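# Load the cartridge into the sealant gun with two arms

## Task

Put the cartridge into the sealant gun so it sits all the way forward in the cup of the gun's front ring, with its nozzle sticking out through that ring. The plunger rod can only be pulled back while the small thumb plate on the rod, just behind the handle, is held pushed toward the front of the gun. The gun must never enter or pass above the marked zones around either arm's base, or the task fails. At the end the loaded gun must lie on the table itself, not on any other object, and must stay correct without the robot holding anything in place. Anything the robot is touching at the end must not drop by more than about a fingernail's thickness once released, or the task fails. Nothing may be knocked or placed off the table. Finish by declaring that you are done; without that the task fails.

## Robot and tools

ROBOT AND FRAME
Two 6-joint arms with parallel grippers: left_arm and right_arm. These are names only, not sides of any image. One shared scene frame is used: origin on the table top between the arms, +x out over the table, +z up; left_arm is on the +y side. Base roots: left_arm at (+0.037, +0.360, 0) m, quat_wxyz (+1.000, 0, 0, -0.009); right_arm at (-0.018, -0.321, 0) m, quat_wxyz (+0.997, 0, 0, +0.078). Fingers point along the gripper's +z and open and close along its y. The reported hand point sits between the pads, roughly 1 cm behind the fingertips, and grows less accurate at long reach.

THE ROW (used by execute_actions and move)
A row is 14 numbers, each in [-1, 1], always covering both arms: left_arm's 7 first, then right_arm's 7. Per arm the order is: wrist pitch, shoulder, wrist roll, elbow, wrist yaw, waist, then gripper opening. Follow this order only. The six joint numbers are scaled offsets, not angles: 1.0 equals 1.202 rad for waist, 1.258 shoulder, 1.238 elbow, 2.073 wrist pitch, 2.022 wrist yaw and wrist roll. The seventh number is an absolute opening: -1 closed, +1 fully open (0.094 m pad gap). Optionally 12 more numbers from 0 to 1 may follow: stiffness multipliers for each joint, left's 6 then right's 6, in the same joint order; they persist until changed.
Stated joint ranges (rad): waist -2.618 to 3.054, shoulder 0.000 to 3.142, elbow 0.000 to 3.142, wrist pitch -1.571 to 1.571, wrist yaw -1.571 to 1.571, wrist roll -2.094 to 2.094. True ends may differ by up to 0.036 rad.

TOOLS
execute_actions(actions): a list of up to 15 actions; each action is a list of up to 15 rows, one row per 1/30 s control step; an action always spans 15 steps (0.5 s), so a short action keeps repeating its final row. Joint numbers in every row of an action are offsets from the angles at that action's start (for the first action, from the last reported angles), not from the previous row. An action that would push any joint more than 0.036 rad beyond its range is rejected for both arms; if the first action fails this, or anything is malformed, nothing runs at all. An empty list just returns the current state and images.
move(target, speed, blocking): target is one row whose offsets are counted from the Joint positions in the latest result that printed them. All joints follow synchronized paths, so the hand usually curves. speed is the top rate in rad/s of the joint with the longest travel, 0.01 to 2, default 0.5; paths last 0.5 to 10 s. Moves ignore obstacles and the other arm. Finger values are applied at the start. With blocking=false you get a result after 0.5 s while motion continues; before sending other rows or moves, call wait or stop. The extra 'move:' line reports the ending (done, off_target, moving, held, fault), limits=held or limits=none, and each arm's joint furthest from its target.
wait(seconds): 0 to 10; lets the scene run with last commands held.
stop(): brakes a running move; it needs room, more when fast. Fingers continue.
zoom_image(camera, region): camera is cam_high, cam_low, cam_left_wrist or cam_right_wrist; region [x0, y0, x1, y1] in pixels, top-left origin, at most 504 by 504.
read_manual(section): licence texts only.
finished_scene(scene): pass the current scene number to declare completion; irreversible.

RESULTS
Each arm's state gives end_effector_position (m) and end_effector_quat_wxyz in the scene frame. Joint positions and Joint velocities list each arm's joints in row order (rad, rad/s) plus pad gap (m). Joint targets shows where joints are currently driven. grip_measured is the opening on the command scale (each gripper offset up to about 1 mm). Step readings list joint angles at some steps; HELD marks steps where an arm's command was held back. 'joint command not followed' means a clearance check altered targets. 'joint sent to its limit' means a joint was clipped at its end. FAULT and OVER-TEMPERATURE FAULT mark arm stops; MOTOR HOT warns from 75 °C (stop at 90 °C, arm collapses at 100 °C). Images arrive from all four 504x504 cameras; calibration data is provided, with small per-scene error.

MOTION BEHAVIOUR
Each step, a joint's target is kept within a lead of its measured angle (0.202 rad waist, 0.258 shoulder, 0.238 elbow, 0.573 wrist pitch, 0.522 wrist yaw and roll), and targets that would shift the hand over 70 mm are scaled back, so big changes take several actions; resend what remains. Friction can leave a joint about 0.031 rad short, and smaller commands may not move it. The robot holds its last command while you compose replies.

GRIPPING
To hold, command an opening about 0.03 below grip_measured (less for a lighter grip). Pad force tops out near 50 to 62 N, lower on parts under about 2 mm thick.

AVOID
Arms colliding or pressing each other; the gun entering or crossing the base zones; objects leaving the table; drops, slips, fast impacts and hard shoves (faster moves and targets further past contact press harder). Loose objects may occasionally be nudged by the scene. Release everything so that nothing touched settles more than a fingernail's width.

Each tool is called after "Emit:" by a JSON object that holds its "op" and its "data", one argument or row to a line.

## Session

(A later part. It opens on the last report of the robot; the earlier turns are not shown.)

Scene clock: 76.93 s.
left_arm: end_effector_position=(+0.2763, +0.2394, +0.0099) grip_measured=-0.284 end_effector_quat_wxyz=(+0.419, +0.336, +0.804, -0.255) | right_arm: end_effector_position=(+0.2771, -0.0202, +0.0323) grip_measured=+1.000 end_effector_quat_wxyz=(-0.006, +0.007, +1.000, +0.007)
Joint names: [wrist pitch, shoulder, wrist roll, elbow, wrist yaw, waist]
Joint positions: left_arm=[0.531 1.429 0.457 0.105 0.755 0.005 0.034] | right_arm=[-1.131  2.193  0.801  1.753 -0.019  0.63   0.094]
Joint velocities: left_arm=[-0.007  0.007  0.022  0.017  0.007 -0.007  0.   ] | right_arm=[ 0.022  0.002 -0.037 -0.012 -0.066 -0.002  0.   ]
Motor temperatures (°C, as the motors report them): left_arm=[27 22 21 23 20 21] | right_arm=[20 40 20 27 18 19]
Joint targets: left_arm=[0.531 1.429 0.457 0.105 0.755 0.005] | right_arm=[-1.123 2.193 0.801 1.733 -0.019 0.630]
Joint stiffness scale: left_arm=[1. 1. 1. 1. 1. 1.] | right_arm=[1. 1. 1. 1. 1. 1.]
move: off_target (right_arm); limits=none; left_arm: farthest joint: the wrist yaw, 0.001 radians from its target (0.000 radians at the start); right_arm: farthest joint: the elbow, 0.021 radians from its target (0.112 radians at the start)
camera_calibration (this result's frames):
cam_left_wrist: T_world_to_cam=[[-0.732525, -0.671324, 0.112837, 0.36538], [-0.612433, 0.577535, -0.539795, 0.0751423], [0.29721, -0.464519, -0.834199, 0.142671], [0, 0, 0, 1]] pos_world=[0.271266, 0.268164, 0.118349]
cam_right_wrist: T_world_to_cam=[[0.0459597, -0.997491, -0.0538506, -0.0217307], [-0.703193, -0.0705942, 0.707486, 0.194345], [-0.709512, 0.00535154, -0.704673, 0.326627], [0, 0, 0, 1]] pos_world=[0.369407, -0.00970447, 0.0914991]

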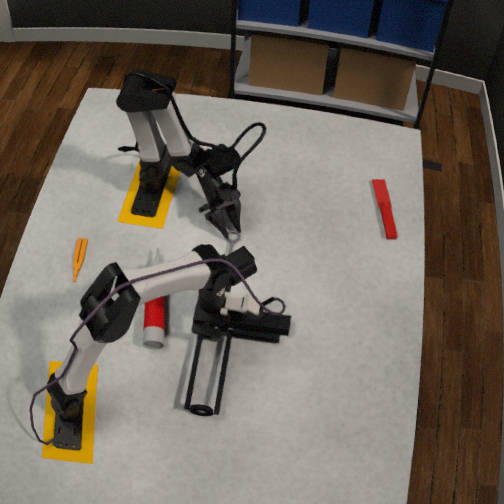

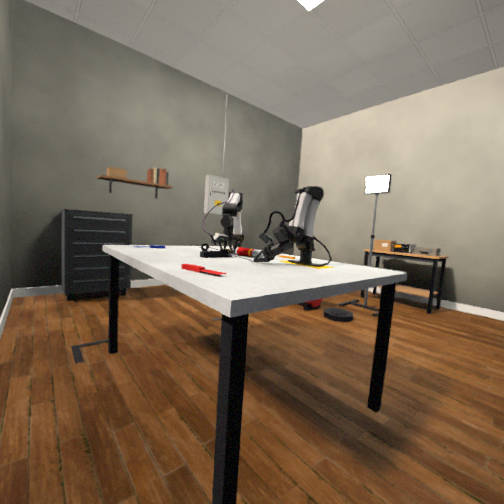

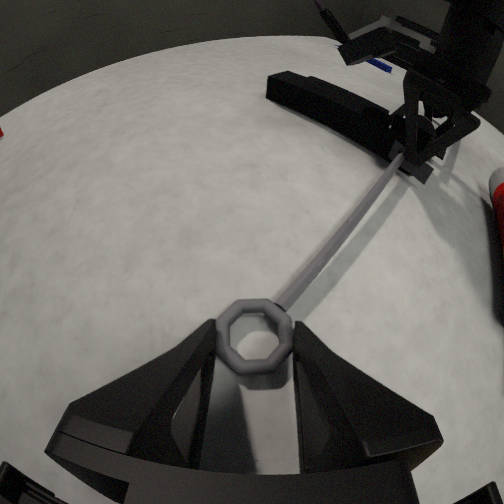

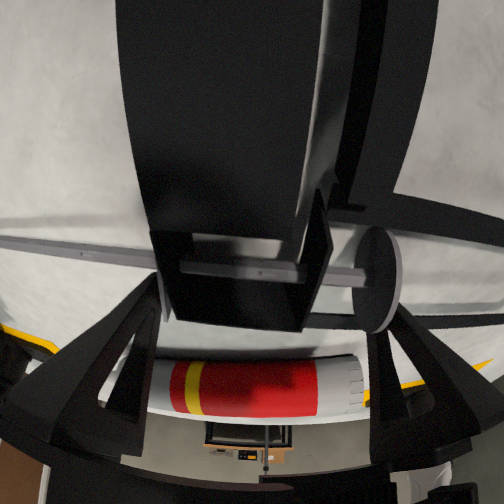

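Fits. Release left, squeeze gradually.

Emit:
{"op": "execute_actions", "data": {
  "actions": [
    [[0,0,0,0,0,0,0.6,0,0,0,0,0,0,0.8]],
    [[0,0,0,0,0,0,0.6,0,0,0,0,0,0,0.65]],
    [[0,0,0,0,0,0,0.6,0,0,0,0,0,0,0.5]],
    [[0,0,0,0,0,0,0.6,0,0,0,0,0,0,0.35]],
    [[0,0,0,0,0,0,0.6,0,0,0,0,0,0,0.22]]
  ]
}}

Scene clock: 79.77 s.
left_arm: end_effector_position=(+0.2762, +0.2394, +0.0099) grip_measured=+0.597 end_effector_quat_wxyz=(+0.418, +0.336, +0.804, -0.255) | right_arm: end_effector_position=(+0.2775, -0.0205, +0.0322) grip_measured=+0.226 end_effector_quat_wxyz=(-0.005, +0.007, +1.000, +0.006)
Joint names: [wrist pitch, shoulder, wrist roll, elbow, wrist yaw, waist]
Joint positions: left_arm=[0.53  1.429 0.456 0.105 0.755 0.005 0.075] | right_arm=[-1.131  2.193  0.801  1.753 -0.016  0.63   0.058]
Joint velocities: left_arm=[ 0.022 -0.017  0.022  0.027 -0.007 -0.007 -0.001] | right_arm=[-0.022  0.012 -0.037 -0.002 -0.051 -0.022 -0.001]
Motor temperatures (°C, as the motors report them): left_arm=[27 22 21 23 20 21] | right_arm=[20 40 20 27 18 19]
Joint targets: left_arm=[0.530 1.429 0.456 0.105 0.755 0.005] | right_arm=[-1.129 2.193 0.801 1.753 -0.017 0.630]
Joint stiffness scale: left_arm=[1. 1. 1. 1. 1. 1.] | right_arm=[1. 1. 1. 1. 1. 1.]
Step readings (joint positions; steps 1 to 15: 1st action; 16 to 30: 2nd action; 31 to 45: 3rd action; 46 to 60: 4th action; 61 to 75: 5th action):
0: left_arm=[0.531 1.429 0.457 0.105 0.755 0.005] | right_arm=[-1.131 2.193 0.801 1.753 -0.019 0.630]
1: left_arm=[0.530 1.429 0.456 0.105 0.755 0.005] | right_arm=[-1.129 2.193 0.801 1.753 -0.020 0.630]
2: left_arm=[0.530 1.429 0.456 0.105 0.755 0.005] | right_arm=[-1.130 2.193 0.801 1.753 -0.019 0.630]
4: left_arm=[0.530 1.429 0.456 0.105 0.755 0.005] | right_arm=[-1.130 2.193 0.801 1.753 -0.018 0.630]
8: left_arm=[0.530 1.429 0.456 0.105 0.755 0.005] | right_arm=[-1.130 2.193 0.801 1.753 -0.018 0.630]
15: left_arm=[0.530 1.429 0.456 0.105 0.755 0.005] | right_arm=[-1.130 2.193 0.801 1.753 -0.018 0.630]
16: left_arm=[0.530 1.429 0.456 0.105 0.755 0.005] | right_arm=[-1.130 2.193 0.801 1.753 -0.018 0.630]
17: left_arm=[0.530 1.429 0.456 0.105 0.755 0.005] | right_arm=[-1.129 2.193 0.801 1.753 -0.018 0.630]
19: left_arm=[0.530 1.429 0.456 0.105 0.755 0.005] | right_arm=[-1.129 2.193 0.801 1.753 -0.018 0.630]
23: left_arm=[0.530 1.429 0.456 0.105 0.755 0.005] | right_arm=[-1.129 2.193 0.801 1.753 -0.018 0.630]
30: left_arm=[0.530 1.429 0.456 0.105 0.755 0.005] | right_arm=[-1.129 2.193 0.801 1.753 -0.018 0.630]
31: left_arm=[0.530 1.429 0.456 0.105 0.755 0.005] | right_arm=[-1.130 2.193 0.801 1.753 -0.018 0.630]
32: left_arm=[0.530 1.429 0.456 0.105 0.755 0.005] | right_arm=[-1.129 2.193 0.801 1.753 -0.018 0.630]
34: left_arm=[0.530 1.429 0.456 0.105 0.755 0.005] | right_arm=[-1.129 2.193 0.801 1.753 -0.018 0.630]
38: left_arm=[0.530 1.429 0.456 0.105 0.755 0.005] | right_arm=[-1.129 2.193 0.801 1.753 -0.017 0.630]
45: left_arm=[0.530 1.429 0.456 0.105 0.755 0.005] | right_arm=[-1.129 2.193 0.801 1.753 -0.017 0.630]
46: left_arm=[0.530 1.429 0.456 0.105 0.755 0.005] | right_arm=[-1.130 2.193 0.801 1.753 -0.017 0.630]
47: left_arm=[0.530 1.429 0.456 0.105 0.755 0.005] | right_arm=[-1.129 2.193 0.801 1.753 -0.017 0.630]
49: left_arm=[0.530 1.429 0.456 0.105 0.755 0.005] | right_arm=[-1.129 2.193 0.801 1.753 -0.017 0.630]
53: left_arm=[0.530 1.429 0.456 0.105 0.755 0.005] | right_arm=[-1.129 2.193 0.801 1.753 -0.017 0.630]
60: left_arm=[0.530 1.429 0.456 0.105 0.755 0.005] | right_arm=[-1.129 2.193 0.801 1.753 -0.017 0.630]
61: left_arm=[0.530 1.429 0.456 0.105 0.755 0.005] | right_arm=[-1.130 2.193 0.801 1.753 -0.017 0.630]
62: left_arm=[0.530 1.429 0.456 0.105 0.755 0.005] | right_arm=[-1.130 2.193 0.801 1.753 -0.016 0.630]
64: left_arm=[0.530 1.429 0.456 0.105 0.755 0.005] | right_arm=[-1.131 2.193 0.801 1.753 -0.016 0.630]
68: left_arm=[0.530 1.429 0.456 0.105 0.755 0.005] | right_arm=[-1.131 2.193 0.801 1.753 -0.016 0.630]
75: Joint positions above
camera_calibration (this result's frames):
cam_left_wrist: T_world_to_cam=[[-0.732156, -0.671571, 0.113757, 0.365295], [-0.613152, 0.577089, -0.539457, 0.0753823], [0.296636, -0.464716, -0.834294, 0.14285], [0, 0, 0, 1]] pos_world=[0.271299, 0.268204, 0.118289]
cam_right_wrist: T_world_to_cam=[[0.0468193, -0.997555, -0.0518909, -0.0223722], [-0.704483, -0.0698036, 0.70628, 0.194969], [-0.708175, 0.00348871, -0.706028, 0.326489], [0, 0, 0, 1]] pos_world=[0.369611, -0.009847, 0.0916466]

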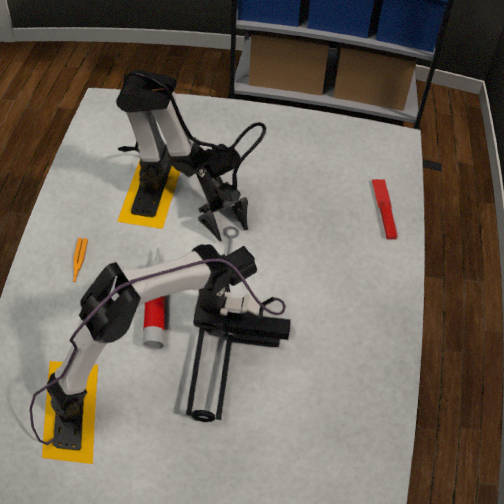

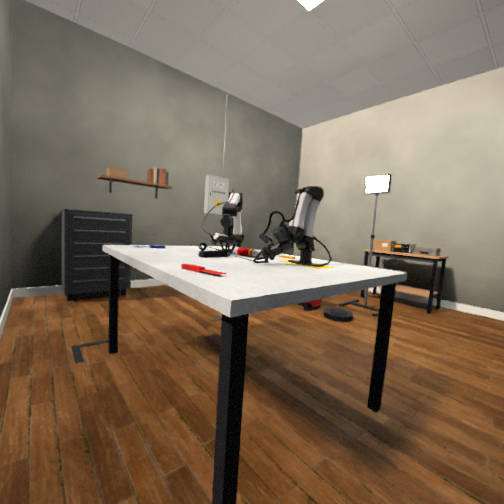

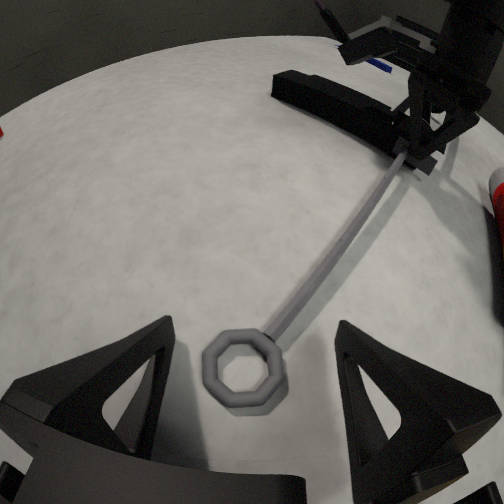

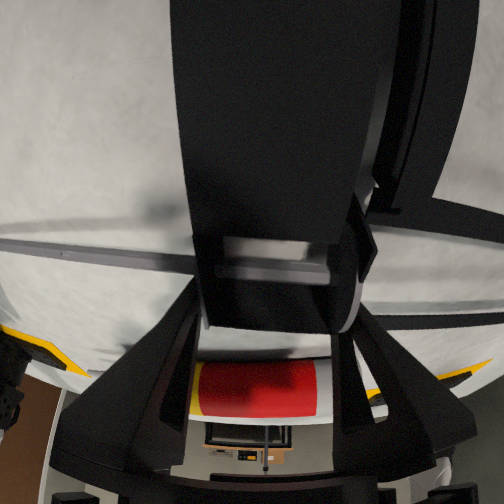

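Emit:
{"op": "move", "data": {
  "target": [0,-0.25,0,0,0,0,0.6, -0.02,-0.12,0,0,0,0,0.5],
  "speed": 0.3
}}

Emit:
{"op": "move", "data": {
  "target": [0,0,0,0,0,0.4,0.6, -0.09,0.03,-0.66,0.085,0,0.335,1],
  "speed": 0.7
}}

Scene clock: 82.97 s.
left_arm: end_effector_position=(+0.2965, +0.2392, +0.0774) grip_measured=+0.597 end_effector_quat_wxyz=(+0.531, +0.368, +0.735, -0.206) | right_arm: end_effector_position=(+0.2780, -0.0193, +0.0893) grip_measured=+0.498 end_effector_quat_wxyz=(+0.035, +0.006, +0.998, +0.048)
Joint names: [wrist pitch, shoulder, wrist roll, elbow, wrist yaw, waist]
Joint positions: left_arm=[0.528 1.136 0.456 0.105 0.755 0.005 0.075] | right_arm=[-1.156  2.05   0.801  1.753 -0.019  0.63   0.07 ]
Joint velocities: left_arm=[ 0.095 -0.007 -0.007 -0.007 -0.037 -0.012 -0.   ] | right_arm=[-0.037  0.012 -0.11   0.012  0.007 -0.007 -0.   ]
Motor temperatures (°C, as the motors report them): left_arm=[27 22 21 23 20 21] | right_arm=[20 41 20 28 18 19]
Joint targets: left_arm=[0.530 1.114 0.456 0.105 0.755 0.005] | right_arm=[-1.172 2.042 0.801 1.753 -0.016 0.630]
Joint stiffness scale: left_arm=[1. 1. 1. 1. 1. 1.] | right_arm=[1. 1. 1. 1. 1. 1.]
move: off_target (left_arm); limits=none; left_arm: farthest joint: the shoulder, 0.021 radians from its target (0.314 radians at the start); right_arm: farthest joint: the wrist pitch, 0.016 radians from its target (0.042 radians at the start)
camera_calibration (this result's frames):
cam_left_wrist: T_world_to_cam=[[-0.734439, -0.671542, -0.0981367, 0.389367], [-0.432793, 0.574814, -0.694463, 0.0834774], [0.522772, -0.467568, -0.712804, 0.117297], [0, 0, 0, 1]] pos_world=[0.260775, 0.268336, 0.179793]
cam_right_wrist: T_world_to_cam=[[0.0544207, -0.989731, -0.132181, -0.013025], [-0.758861, -0.127032, 0.638743, 0.175181], [-0.648974, 0.0655461, -0.757981, 0.356549], [0, 0, 0, 1]] pos_world=[0.365039, -0.0140081, 0.15664]

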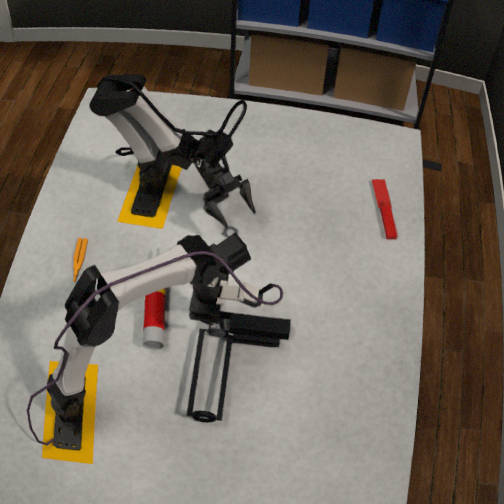

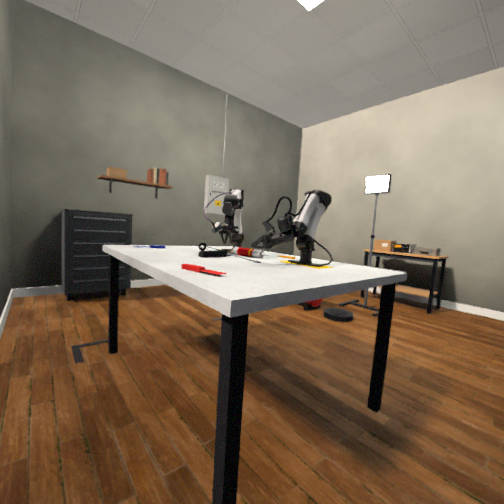

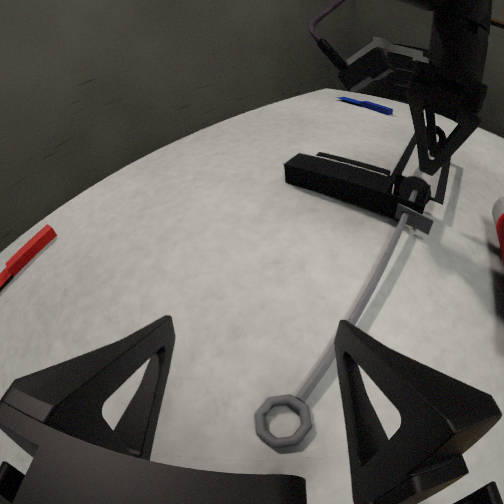

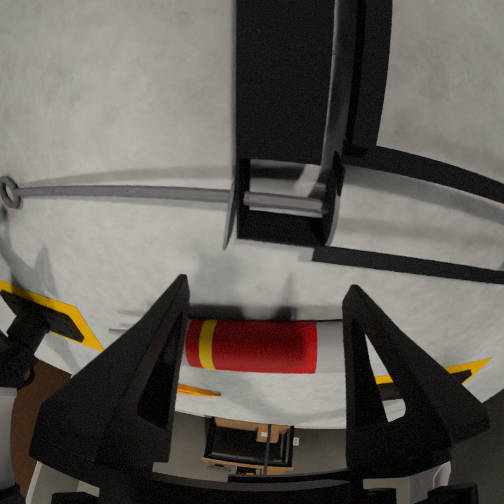

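Scene clock: 85.73 s.
left_arm: end_effector_position=(+0.3233, +0.3699, +0.0774) grip_measured=+0.597 end_effector_quat_wxyz=(+0.564, +0.187, +0.801, -0.076) | right_arm: end_effector_position=(+0.1308, +0.0527, +0.1020) grip_measured=+1.000 end_effector_quat_wxyz=(-0.003, +0.755, -0.656, -0.011)
Joint names: [wrist pitch, shoulder, wrist roll, elbow, wrist yaw, waist]
Joint positions: left_arm=[0.528 1.136 0.456 0.105 0.755 0.476 0.075] | right_arm=[-1.328  2.071 -0.528  1.841 -0.019  1.027  0.094]
Joint velocities: left_arm=[-0.11  -0.002 -0.081 -0.002 -0.022 -0.007  0.   ] | right_arm=[-0.051 -0.012 -0.037 -0.007  0.066 -0.002  0.   ]
Motor temperatures (°C, as the motors report them): left_arm=[27 22 21 24 20 21] | right_arm=[20 40 20 28 18 19]
Joint targets: left_arm=[0.528 1.136 0.456 0.105 0.755 0.486] | right_arm=[-1.343 2.088 -0.534 1.859 -0.019 1.032]
Joint stiffness scale: left_arm=[1. 1. 1. 1. 1. 1.] | right_arm=[1. 1. 1. 1. 1. 1.]
move: done; limits=none; left_arm: farthest joint: the waist, 0.010 radians from its target (0.481 radians at the start); right_arm: farthest joint: the shoulder, 0.017 radians from its target (0.038 radians at the start)
camera_calibration (this result's frames):
cam_left_wrist: T_world_to_cam=[[-0.349625, -0.931736, -0.0981367, 0.468678], [-0.646544, 0.315755, -0.694463, 0.184822], [0.678043, -0.179352, -0.712804, 0.00764028], [0, 0, 0, 1]] pos_world=[0.278177, 0.379696, 0.179793]
cam_right_wrist: T_world_to_cam=[[0.978418, 0.201042, -0.0477463, -0.124308], [0.178736, -0.707468, 0.68377, -0.0321227], [0.103688, -0.677547, -0.728133, 0.203586], [0, 0, 0, 1]] pos_world=[0.106257, 0.140204, 0.164267]

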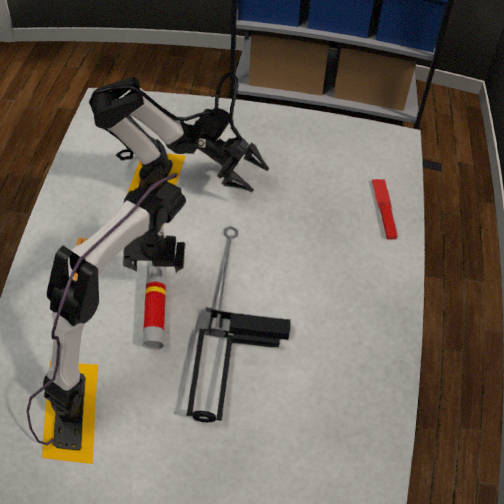

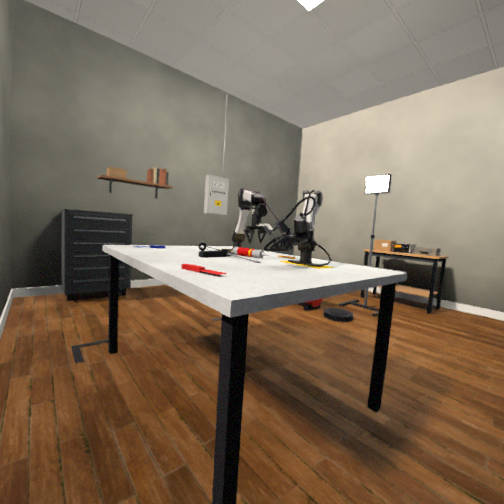

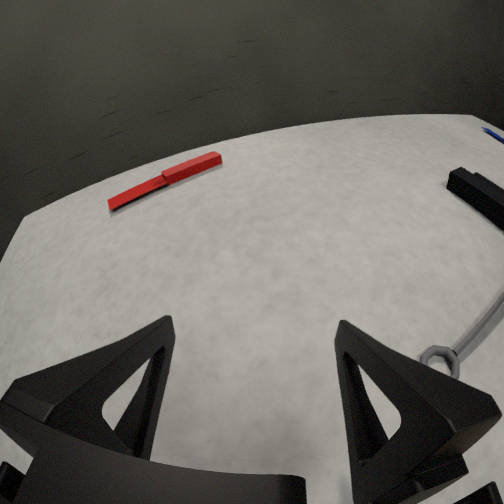

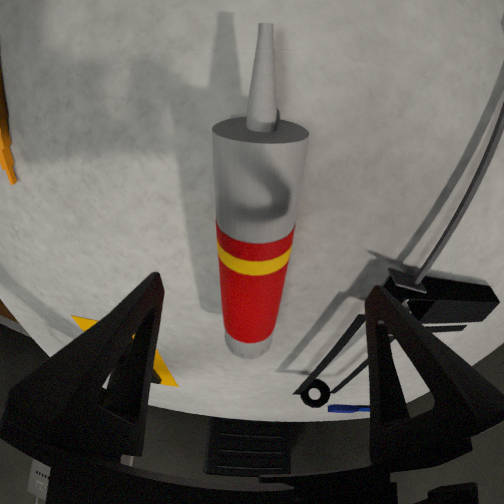

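Emit:
{"op": "move", "data": {
  "target": [0,0,0,0,0,0,0.6, 0.127,0.042,0,-0.196,0,0.025,1],
  "speed": 0.2
}}

Emit:
{"op": "move", "data": {
  "target": [0,0,0,0,0,0,0.6, 0,0,0,0,0,0,-0.02]
}}

Scene clock: 88.43 s.
left_arm: end_effector_position=(+0.3233, +0.3699, +0.0774) grip_measured=+0.597 end_effector_quat_wxyz=(+0.564, +0.187, +0.801, -0.076) | right_arm: end_effector_position=(+0.1224, +0.0536, +0.0304) grip_measured=+1.000 end_effector_quat_wxyz=(+0.003, +0.762, -0.648, -0.009)
Joint names: [wrist pitch, shoulder, wrist roll, elbow, wrist yaw, waist]
Joint positions: left_arm=[0.528 1.136 0.456 0.105 0.755 0.476 0.075] | right_arm=[-1.076  2.111 -0.528  1.616 -0.019  1.047  0.094]
Joint velocities: left_arm=[-0.037  0.007 -0.022 -0.002 -0.037 -0.017 -0.   ] | right_arm=[ 0.007  0.007 -0.081 -0.002 -0.022  0.012  0.   ]
Motor temperatures (°C, as the motors report them): left_arm=[27 22 21 24 20 21] | right_arm=[20 40 20 28 18 19]
Joint targets: left_arm=[0.528 1.136 0.456 0.105 0.755 0.476] | right_arm=[-1.065 2.124 -0.528 1.599 -0.019 1.057]
Joint stiffness scale: left_arm=[1. 1. 1. 1. 1. 1.] | right_arm=[1. 1. 1. 1. 1. 1.]
move: done; limits=none; left_arm: farthest joint: the waist, 0.000 radians from its target (0.000 radians at the start); right_arm: farthest joint: the elbow, 0.018 radians from its target (0.243 radians at the start)
camera_calibration (this result's frames):
cam_left_wrist: T_world_to_cam=[[-0.349625, -0.931736, -0.0981367, 0.468678], [-0.646544, 0.315755, -0.694463, 0.184822], [0.678043, -0.179352, -0.712804, 0.00764028], [0, 0, 0, 1]] pos_world=[0.278177, 0.379696, 0.179793]
cam_right_wrist: T_world_to_cam=[[0.973816, 0.220492, -0.0553664, -0.119931], [0.196653, -0.694823, 0.691772, 0.0158108], [0.114061, -0.684547, -0.71999, 0.151737], [0, 0, 0, 1]] pos_world=[0.0963741, 0.141301, 0.0916717]

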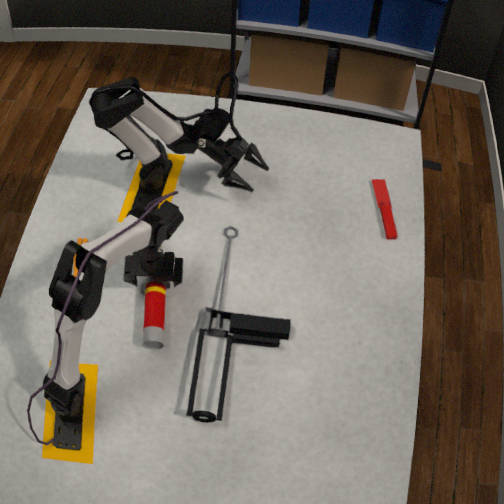

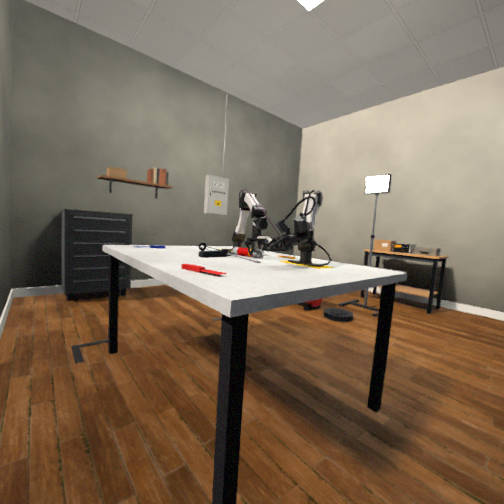

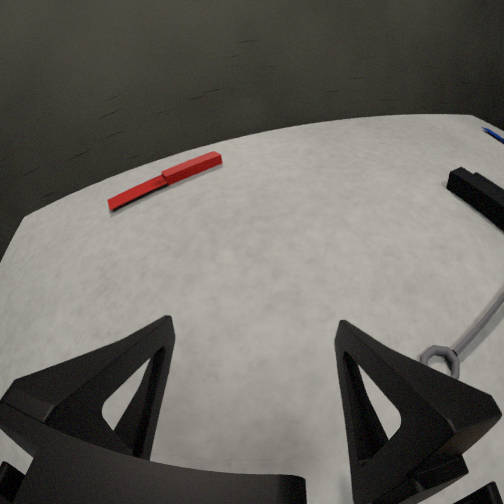

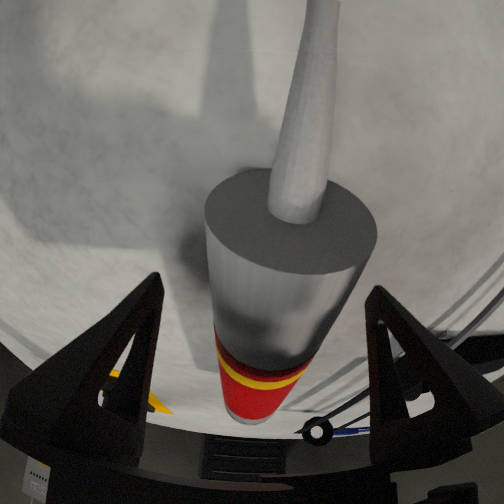

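Scene clock: 88.93 s.
left_arm: end_effector_position=(+0.3233, +0.3699, +0.0774) grip_measured=+0.597 end_effector_quat_wxyz=(+0.564, +0.187, +0.801, -0.076) | right_arm: end_effector_position=(+0.1227, +0.0537, +0.0304) grip_measured=+0.028 end_effector_quat_wxyz=(+0.003, +0.762, -0.648, -0.008)
Joint names: [wrist pitch, shoulder, wrist roll, elbow, wrist yaw, waist]
Joint positions: left_arm=[0.528 1.136 0.456 0.105 0.755 0.476 0.075] | right_arm=[-1.075  2.111 -0.528  1.616 -0.017  1.047  0.048]
Joint velocities: left_arm=[0.022 0.012 0.007 0.007 0.051 0.002 0.   ] | right_arm=[ 0.022  0.007  0.007  0.022  0.007  0.012 -0.001]
Motor temperatures (°C, as the motors report them): left_arm=[27 22 21 24 20 21] | right_arm=[20 40 20 28 18 19]
Joint targets: left_arm=[0.528 1.136 0.456 0.105 0.755 0.476] | right_arm=[-1.076 2.111 -0.528 1.616 -0.019 1.047]
Joint stiffness scale: left_arm=[1. 1. 1. 1. 1. 1.] | right_arm=[1. 1. 1. 1. 1. 1.]
move: done; limits=none; left_arm: farthest joint: the waist, 0.000 radians from its target (0.000 radians at the start); right_arm: farthest joint: the wrist yaw, 0.002 radians from its target (0.000 radians at the start)
camera_calibration (this result's frames):
cam_left_wrist: T_world_to_cam=[[-0.349625, -0.931736, -0.0981367, 0.468678], [-0.646544, 0.315755, -0.694463, 0.184822], [0.678043, -0.179352, -0.712804, 0.00764028], [0, 0, 0, 1]] pos_world=[0.278177, 0.379696, 0.179793]
cam_right_wrist: T_world_to_cam=[[0.973813, 0.2209, -0.0537774, -0.12032], [0.195894, -0.695208, 0.691601, 0.0160098], [0.115388, -0.684025, -0.720275, 0.151651], [0, 0, 0, 1]] pos_world=[0.0965344, 0.141442, 0.0916878]

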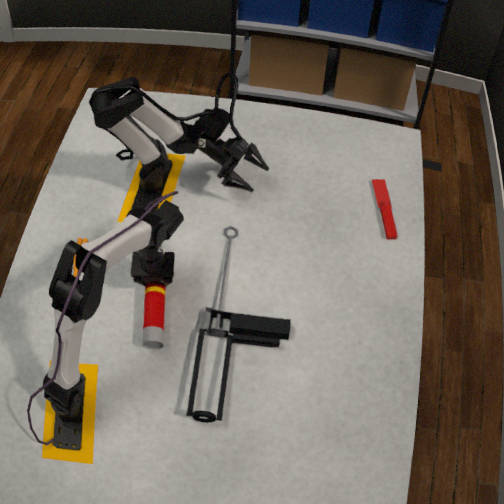

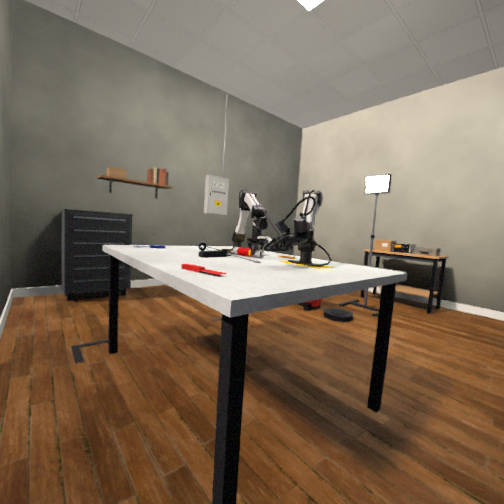

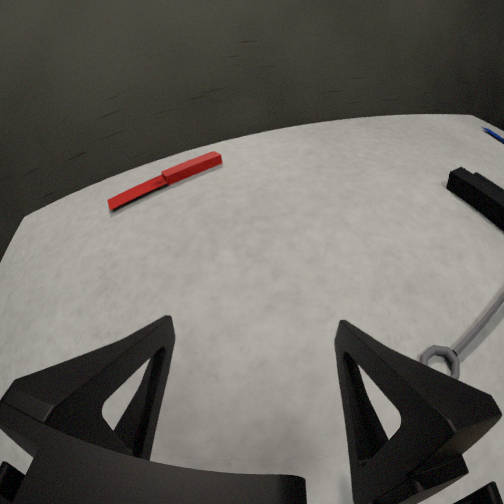

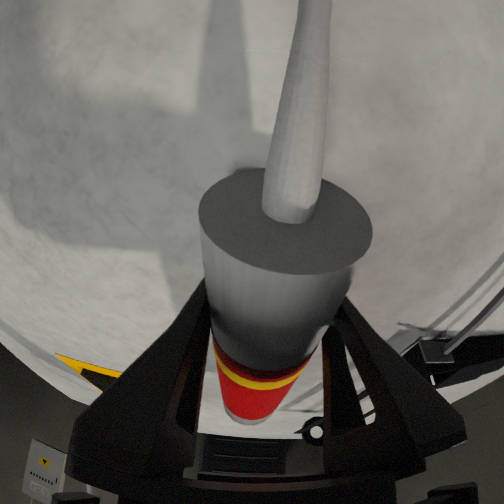

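Emit:
{"op": "move", "data": {
  "target": [0,0,0,0,0,0,0.6, -0.03,-0.16,0,0,0,0,-0.02],
  "speed": 0.3
}}

Emit:
{"op": "move", "data": {
  "target": [0,0,0,0,0,0,0.6, 0,-0.08,0.7,-0.08,0,-0.4,-0.02],
  "speed": 0.6
}}

Scene clock: 91.00 s.
left_arm: end_effector_position=(+0.3233, +0.3699, +0.0774) grip_measured=+0.597 end_effector_quat_wxyz=(+0.564, +0.187, +0.801, -0.076) | right_arm: end_effector_position=(+0.1213, +0.0545, +0.0961) grip_measured=+0.028 end_effector_quat_wxyz=(-0.061, +0.761, -0.645, -0.036)
Joint names: [wrist pitch, shoulder, wrist roll, elbow, wrist yaw, waist]
Joint positions: left_arm=[0.528 1.136 0.456 0.105 0.755 0.476 0.075] | right_arm=[-1.11   1.937 -0.528  1.616 -0.027  1.047  0.048]
Joint velocities: left_arm=[-0.051  0.022  0.022  0.002  0.007  0.012 -0.001] | right_arm=[-0.037 -0.007 -0.051 -0.002 -0.051 -0.002  0.   ]
Motor temperatures (°C, as the motors report them): left_arm=[28 22 21 24 20 21] | right_arm=[20 41 20 28 18 19]
Joint targets: left_arm=[0.528 1.136 0.456 0.105 0.755 0.476] | right_arm=[-1.137 1.910 -0.528 1.616 -0.017 1.047]
Joint stiffness scale: left_arm=[1. 1. 1. 1. 1. 1.] | right_arm=[1. 1. 1. 1. 1. 1.]
move: off_target (right_arm); limits=none; left_arm: farthest joint: the waist, 0.000 radians from its target (0.000 radians at the start); right_arm: farthest joint: the shoulder, 0.028 radians from its target (0.202 radians at the start)
camera_calibration (this result's frames):
cam_left_wrist: T_world_to_cam=[[-0.349625, -0.931736, -0.0981367, 0.468678], [-0.646544, 0.315755, -0.694463, 0.184822], [0.678043, -0.179352, -0.712804, 0.00764028], [0, 0, 0, 1]] pos_world=[0.278177, 0.379696, 0.179793]
cam_right_wrist: T_world_to_cam=[[0.97444, 0.224077, 0.0160037, -0.122501], [0.169825, -0.781399, 0.600479, -0.0120024], [0.147059, -0.582413, -0.79948, 0.19794], [0, 0, 0, 1]] pos_world=[0.0922993, 0.133354, 0.167417]

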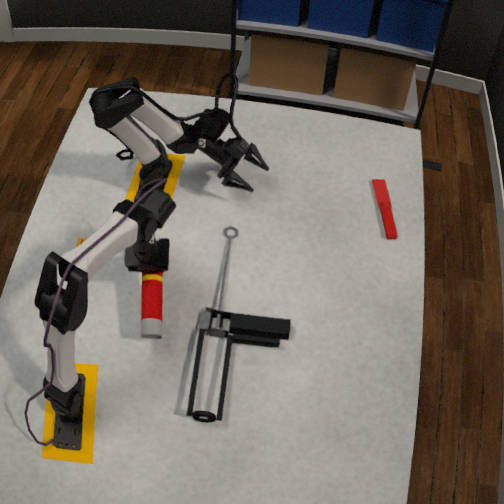

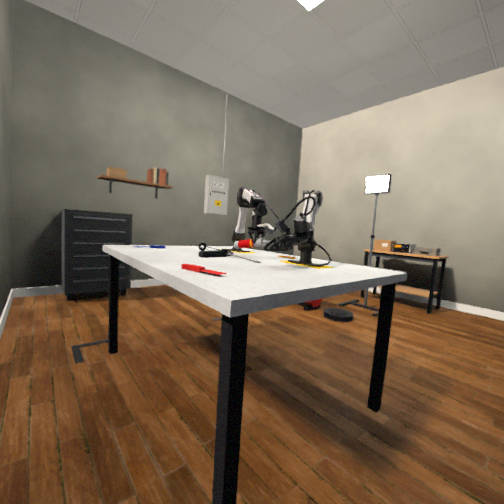

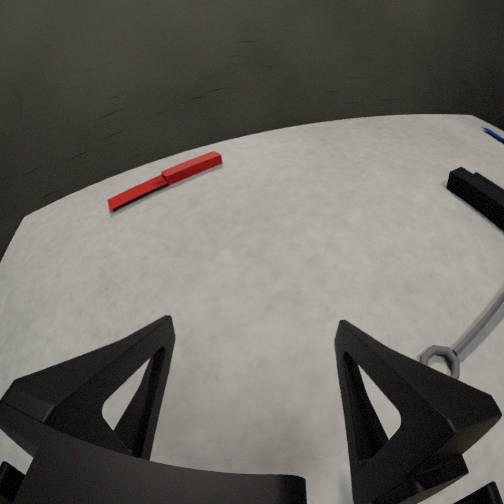

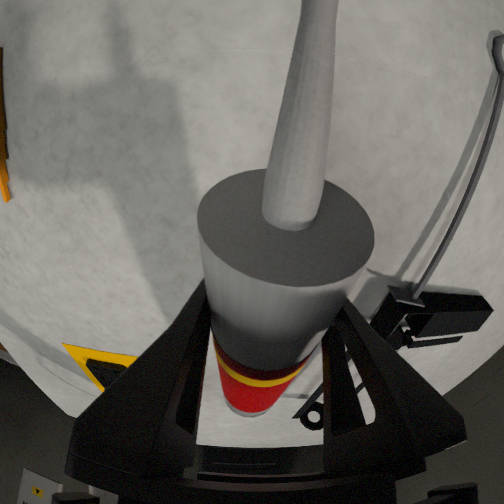

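Scene clock: 94.17 s.
left_arm: end_effector_position=(+0.3233, +0.3699, +0.0774) grip_measured=+0.597 end_effector_quat_wxyz=(+0.564, +0.187, +0.801, -0.076) | right_arm: end_effector_position=(+0.2639, -0.0676, +0.0928) grip_measured=+0.028 end_effector_quat_wxyz=(+0.040, +0.073, +0.995, +0.045)
Joint names: [wrist pitch, shoulder, wrist roll, elbow, wrist yaw, waist]
Joint positions: left_arm=[0.528 1.136 0.456 0.105 0.755 0.476 0.075] | right_arm=[-1.097  1.874  0.876  1.52  -0.006  0.573  0.048]
Joint velocities: left_arm=[ 0.051 -0.007  0.037 -0.002 -0.051  0.007 -0.001] | right_arm=[ 0.051 -0.012 -0.037 -0.002 -0.007  0.007 -0.   ]
Motor temperatures (°C, as the motors report them): left_arm=[28 22 21 24 20 21] | right_arm=[20 41 20 28 18 19]
Joint targets: left_arm=[0.528 1.136 0.456 0.105 0.755 0.476] | right_arm=[-1.110 1.837 0.887 1.517 -0.027 0.567]
Joint stiffness scale: left_arm=[1. 1. 1. 1. 1. 1.] | right_arm=[1. 1. 1. 1. 1. 1.]
move: off_target (right_arm); limits=none; left_arm: farthest joint: the waist, 0.000 radians from its target (0.000 radians at the start); right_arm: farthest joint: the shoulder, 0.037 radians from its target (0.101 radians at the start)
camera_calibration (this result's frames):
cam_left_wrist: T_world_to_cam=[[-0.349625, -0.931736, -0.0981367, 0.468678], [-0.646544, 0.315755, -0.694463, 0.184822], [0.678043, -0.179352, -0.712804, 0.00764028], [0, 0, 0, 1]] pos_world=[0.278177, 0.379696, 0.179793]
cam_right_wrist: T_world_to_cam=[[-0.078303, -0.988331, -0.130652, -0.0245897], [-0.771466, -0.0229354, 0.635857, 0.16668], [-0.631434, 0.150583, -0.760668, 0.354557], [0, 0, 0, 1]] pos_world=[0.350542, -0.07387, 0.160502]

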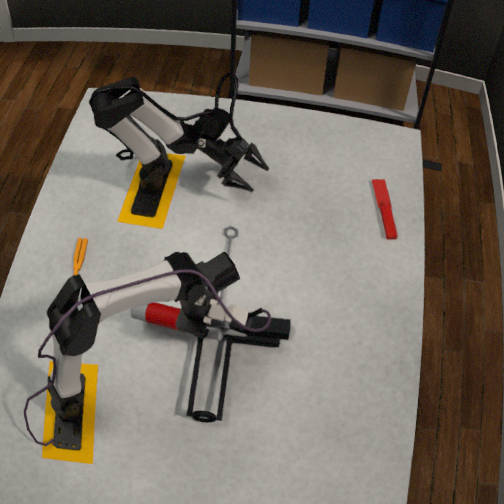

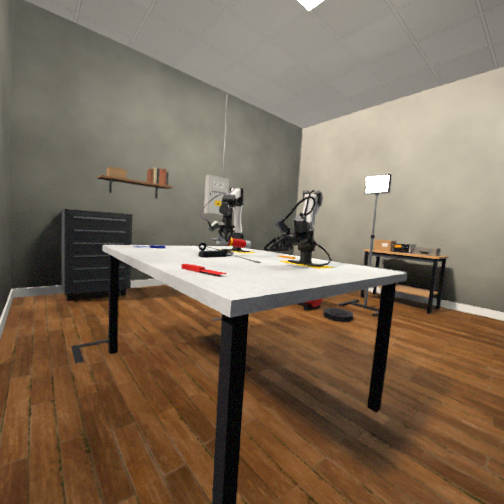

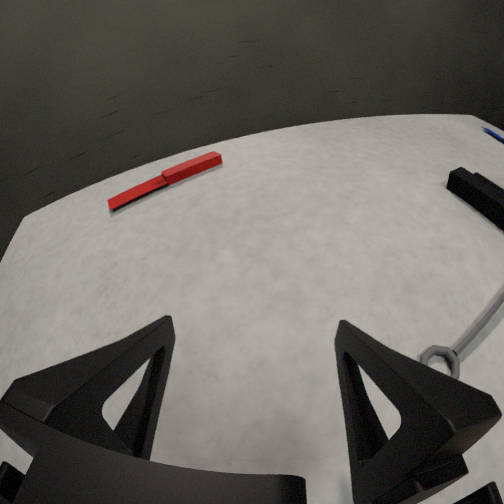

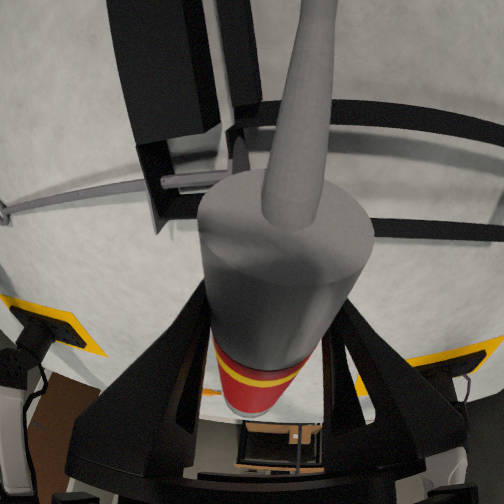

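Emit:
{"op": "move", "data": {
  "target": [0,0,0,0,0,0,0.6, 0.035,-0.105,0.53,-0.132,-0.16,-0.302,-0.02],
  "speed": 0.5
}}

Emit:
{"op": "zoom_image", "data": {
  "camera": "cam_high",
  "region": [130, 260, 310, 440]
}}

Scene clock: 97.37 s.
left_arm: end_effector_position=(+0.3233, +0.3699, +0.0774) grip_measured=+0.597 end_effector_quat_wxyz=(+0.564, +0.187, +0.801, -0.076) | right_arm: end_effector_position=(+0.2857, -0.1543, +0.0859) grip_measured=+0.028 end_effector_quat_wxyz=(-0.102, +0.696, +0.705, +0.091)
Joint names: [wrist pitch, shoulder, wrist roll, elbow, wrist yaw, waist]
Joint positions: left_arm=[0.528 1.136 0.456 0.105 0.755 0.476 0.075] | right_arm=[-1.059  1.781  1.942  1.355 -0.26   0.217  0.048]
Joint velocities: left_arm=[ 0.051  0.002 -0.066 -0.002  0.022 -0.012  0.001] | right_arm=[ 0.022 -0.007  0.007 -0.002 -0.095 -0.012  0.   ]
Motor temperatures (°C, as the motors report them): left_arm=[28 22 21 24 20 21] | right_arm=[20 41 20 28 18 19]
Joint targets: left_arm=[0.528 1.136 0.456 0.105 0.755 0.476] | right_arm=[-1.024 1.741 1.948 1.357 -0.329 0.209]
Joint stiffness scale: left_arm=[1. 1. 1. 1. 1. 1.] | right_arm=[1. 1. 1. 1. 1. 1.]
move: off_target (right_arm); limits=none; left_arm: farthest joint: the waist, 0.000 radians from its target (0.000 radians at the start); right_arm: farthest joint: the wrist yaw, 0.069 radians from its target (0.324 radians at the start)
camera_calibration (this result's frames):
cam_left_wrist: T_world_to_cam=[[-0.349625, -0.931736, -0.0981367, 0.468678], [-0.646544, 0.315755, -0.694463, 0.184822], [0.678043, -0.179352, -0.712804, 0.00764028], [0, 0, 0, 1]] pos_world=[0.278177, 0.379696, 0.179793]
cam_right_wrist: T_world_to_cam=[[-0.997162, -0.0628256, -0.0414865, 0.288205], [-0.0672331, 0.495111, 0.866224, 0.0448735], [-0.0338806, 0.866555, -0.49793, 0.293343], [0, 0, 0, 1]] pos_world=[0.300343, -0.258309, 0.11915]

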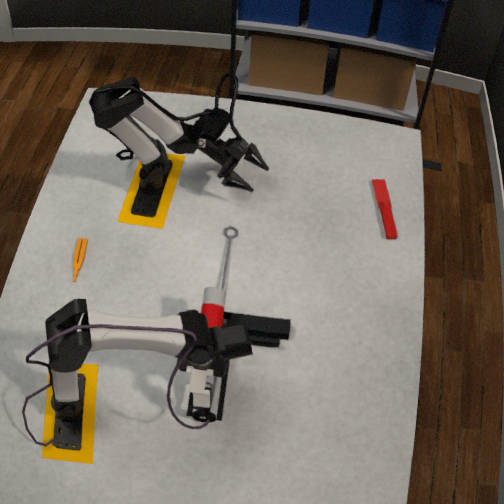

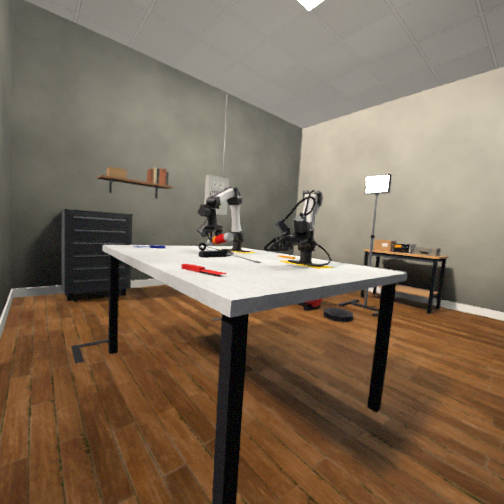

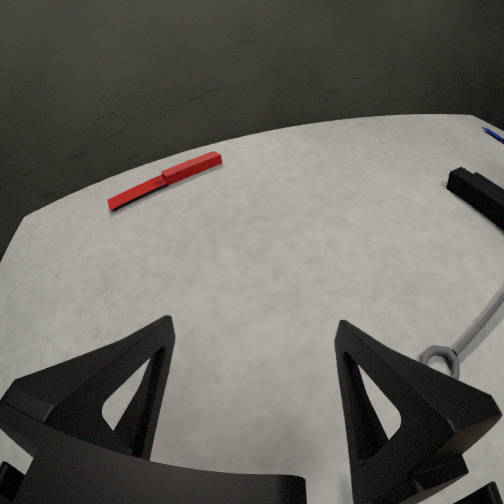

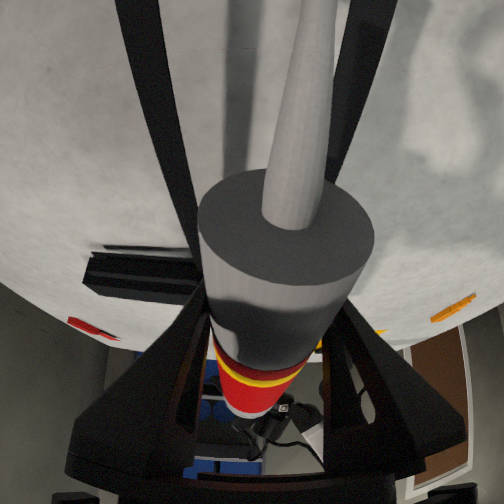

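Region (130, 260, 310, 440) of cam_high's 504x504 image, scaled by 2.800, with more detail than that image has.

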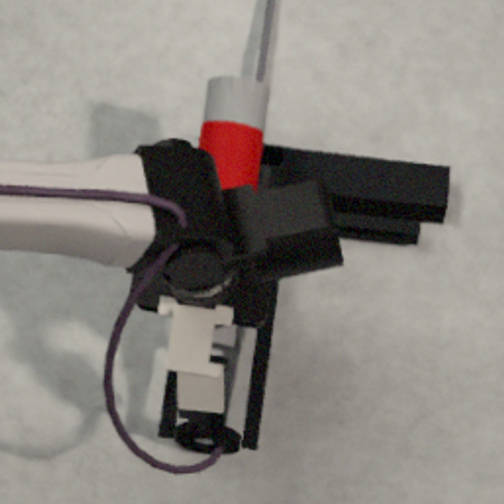

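Emit:
{"op": "move", "data": {
  "target": [0,0,0,0,0,0,0.6, 0.056,0.05,-0.012,-0.013,-0.036,0.018,-0.02],
  "speed": 0.1
}}

Emit:
{"op": "zoom_image", "data": {
  "camera": "cam_high",
  "region": [150, 340, 260, 440]
}}

Emit:
{"op": "zoom_image", "data": {
  "camera": "cam_low",
  "region": [185, 215, 255, 265]
}}

Scene clock: 100.13 s.
left_arm: end_effector_position=(+0.3233, +0.3699, +0.0774) grip_measured=+0.597 end_effector_quat_wxyz=(+0.564, +0.187, +0.801, -0.076) | right_arm: end_effector_position=(+0.2938, -0.1462, +0.0580) grip_measured=+0.028 end_effector_quat_wxyz=(-0.105, +0.686, +0.714, +0.086)
Joint names: [wrist pitch, shoulder, wrist roll, elbow, wrist yaw, waist]
Joint positions: left_arm=[0.528 1.136 0.456 0.105 0.755 0.476 0.075] | right_arm=[-0.978  1.856  1.925  1.337 -0.263  0.228  0.048]
Joint velocities: left_arm=[ 0.007  0.002 -0.037 -0.002 -0.007 -0.002  0.   ] | right_arm=[ 0.11   0.007  0.007 -0.002 -0.051 -0.007 -0.001]
Motor temperatures (°C, as the motors report them): left_arm=[28 22 21 25 20 21] | right_arm=[20 41 20 28 19 19]
Joint targets: left_arm=[0.528 1.136 0.456 0.105 0.755 0.476] | right_arm=[-0.943 1.844 1.918 1.339 -0.333 0.238]
Joint stiffness scale: left_arm=[1. 1. 1. 1. 1. 1.] | right_arm=[1. 1. 1. 1. 1. 1.]
move: off_target (right_arm); limits=none; left_arm: farthest joint: the waist, 0.000 radians from its target (0.000 radians at the start); right_arm: farthest joint: the wrist yaw, 0.069 radians from its target (0.072 radians at the start)
camera_calibration (this result's frames):
cam_left_wrist: T_world_to_cam=[[-0.349625, -0.931736, -0.0981367, 0.468678], [-0.646544, 0.315755, -0.694463, 0.184822], [0.678043, -0.179352, -0.712804, 0.00764028], [0, 0, 0, 1]] pos_world=[0.278177, 0.379696, 0.179793]
cam_right_wrist: T_world_to_cam=[[-0.995289, -0.091002, -0.0334536, 0.290426], [-0.0742788, 0.49391, 0.866334, 0.0674567], [-0.0623151, 0.864738, -0.498343, 0.280802], [0, 0, 0, 1]] pos_world=[0.311567, -0.249708, 0.0912112]

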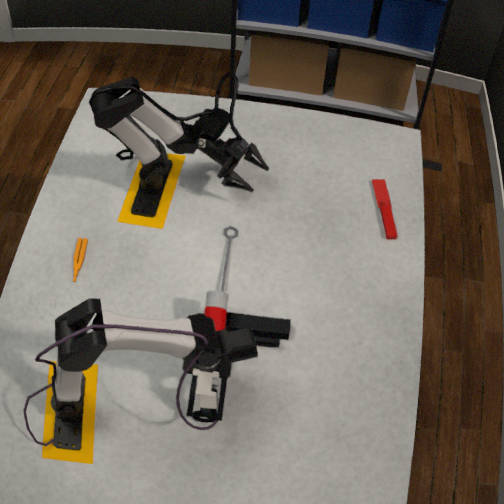

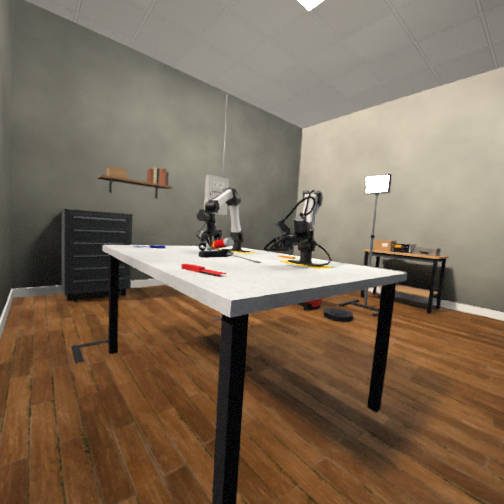

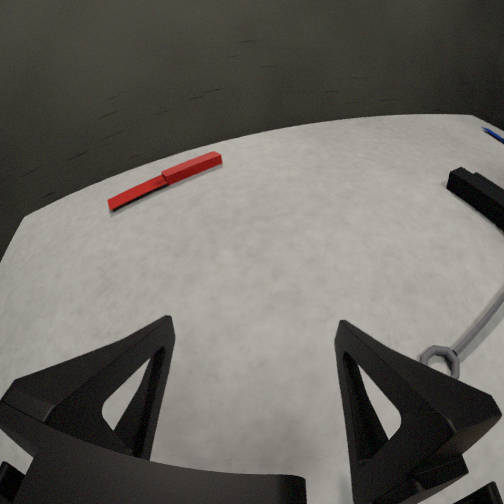

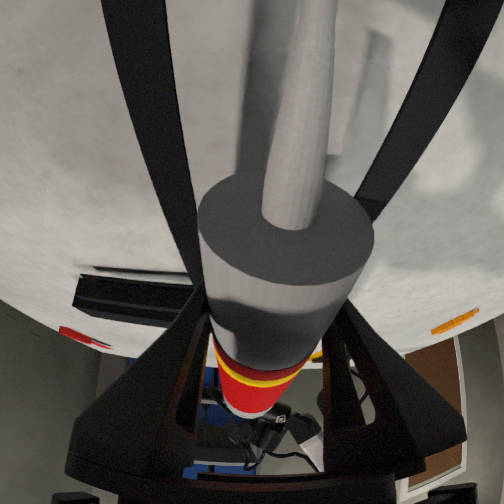

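Region (150, 340, 260, 440) of cam_high's 504x504 image, scaled by 4.582, with more detail than that image has; it fills the top 458 rows of this view, and the rest is white.

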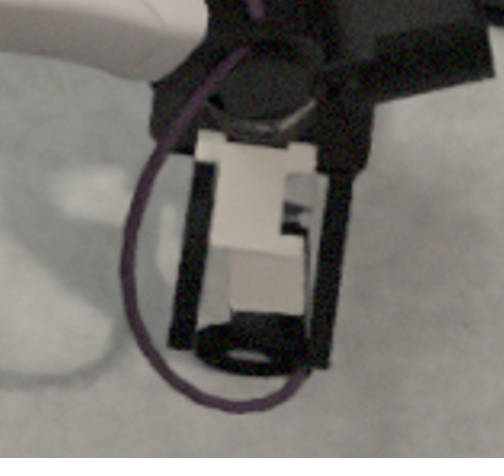

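Region (185, 215, 255, 265) of cam_low's 504x504 image, scaled by 7.200, with more detail than that image has; it fills the top 360 rows of this view, and the rest is white.

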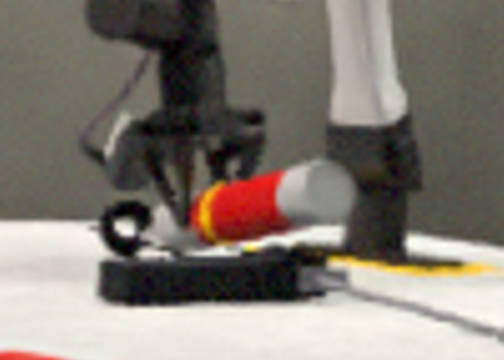

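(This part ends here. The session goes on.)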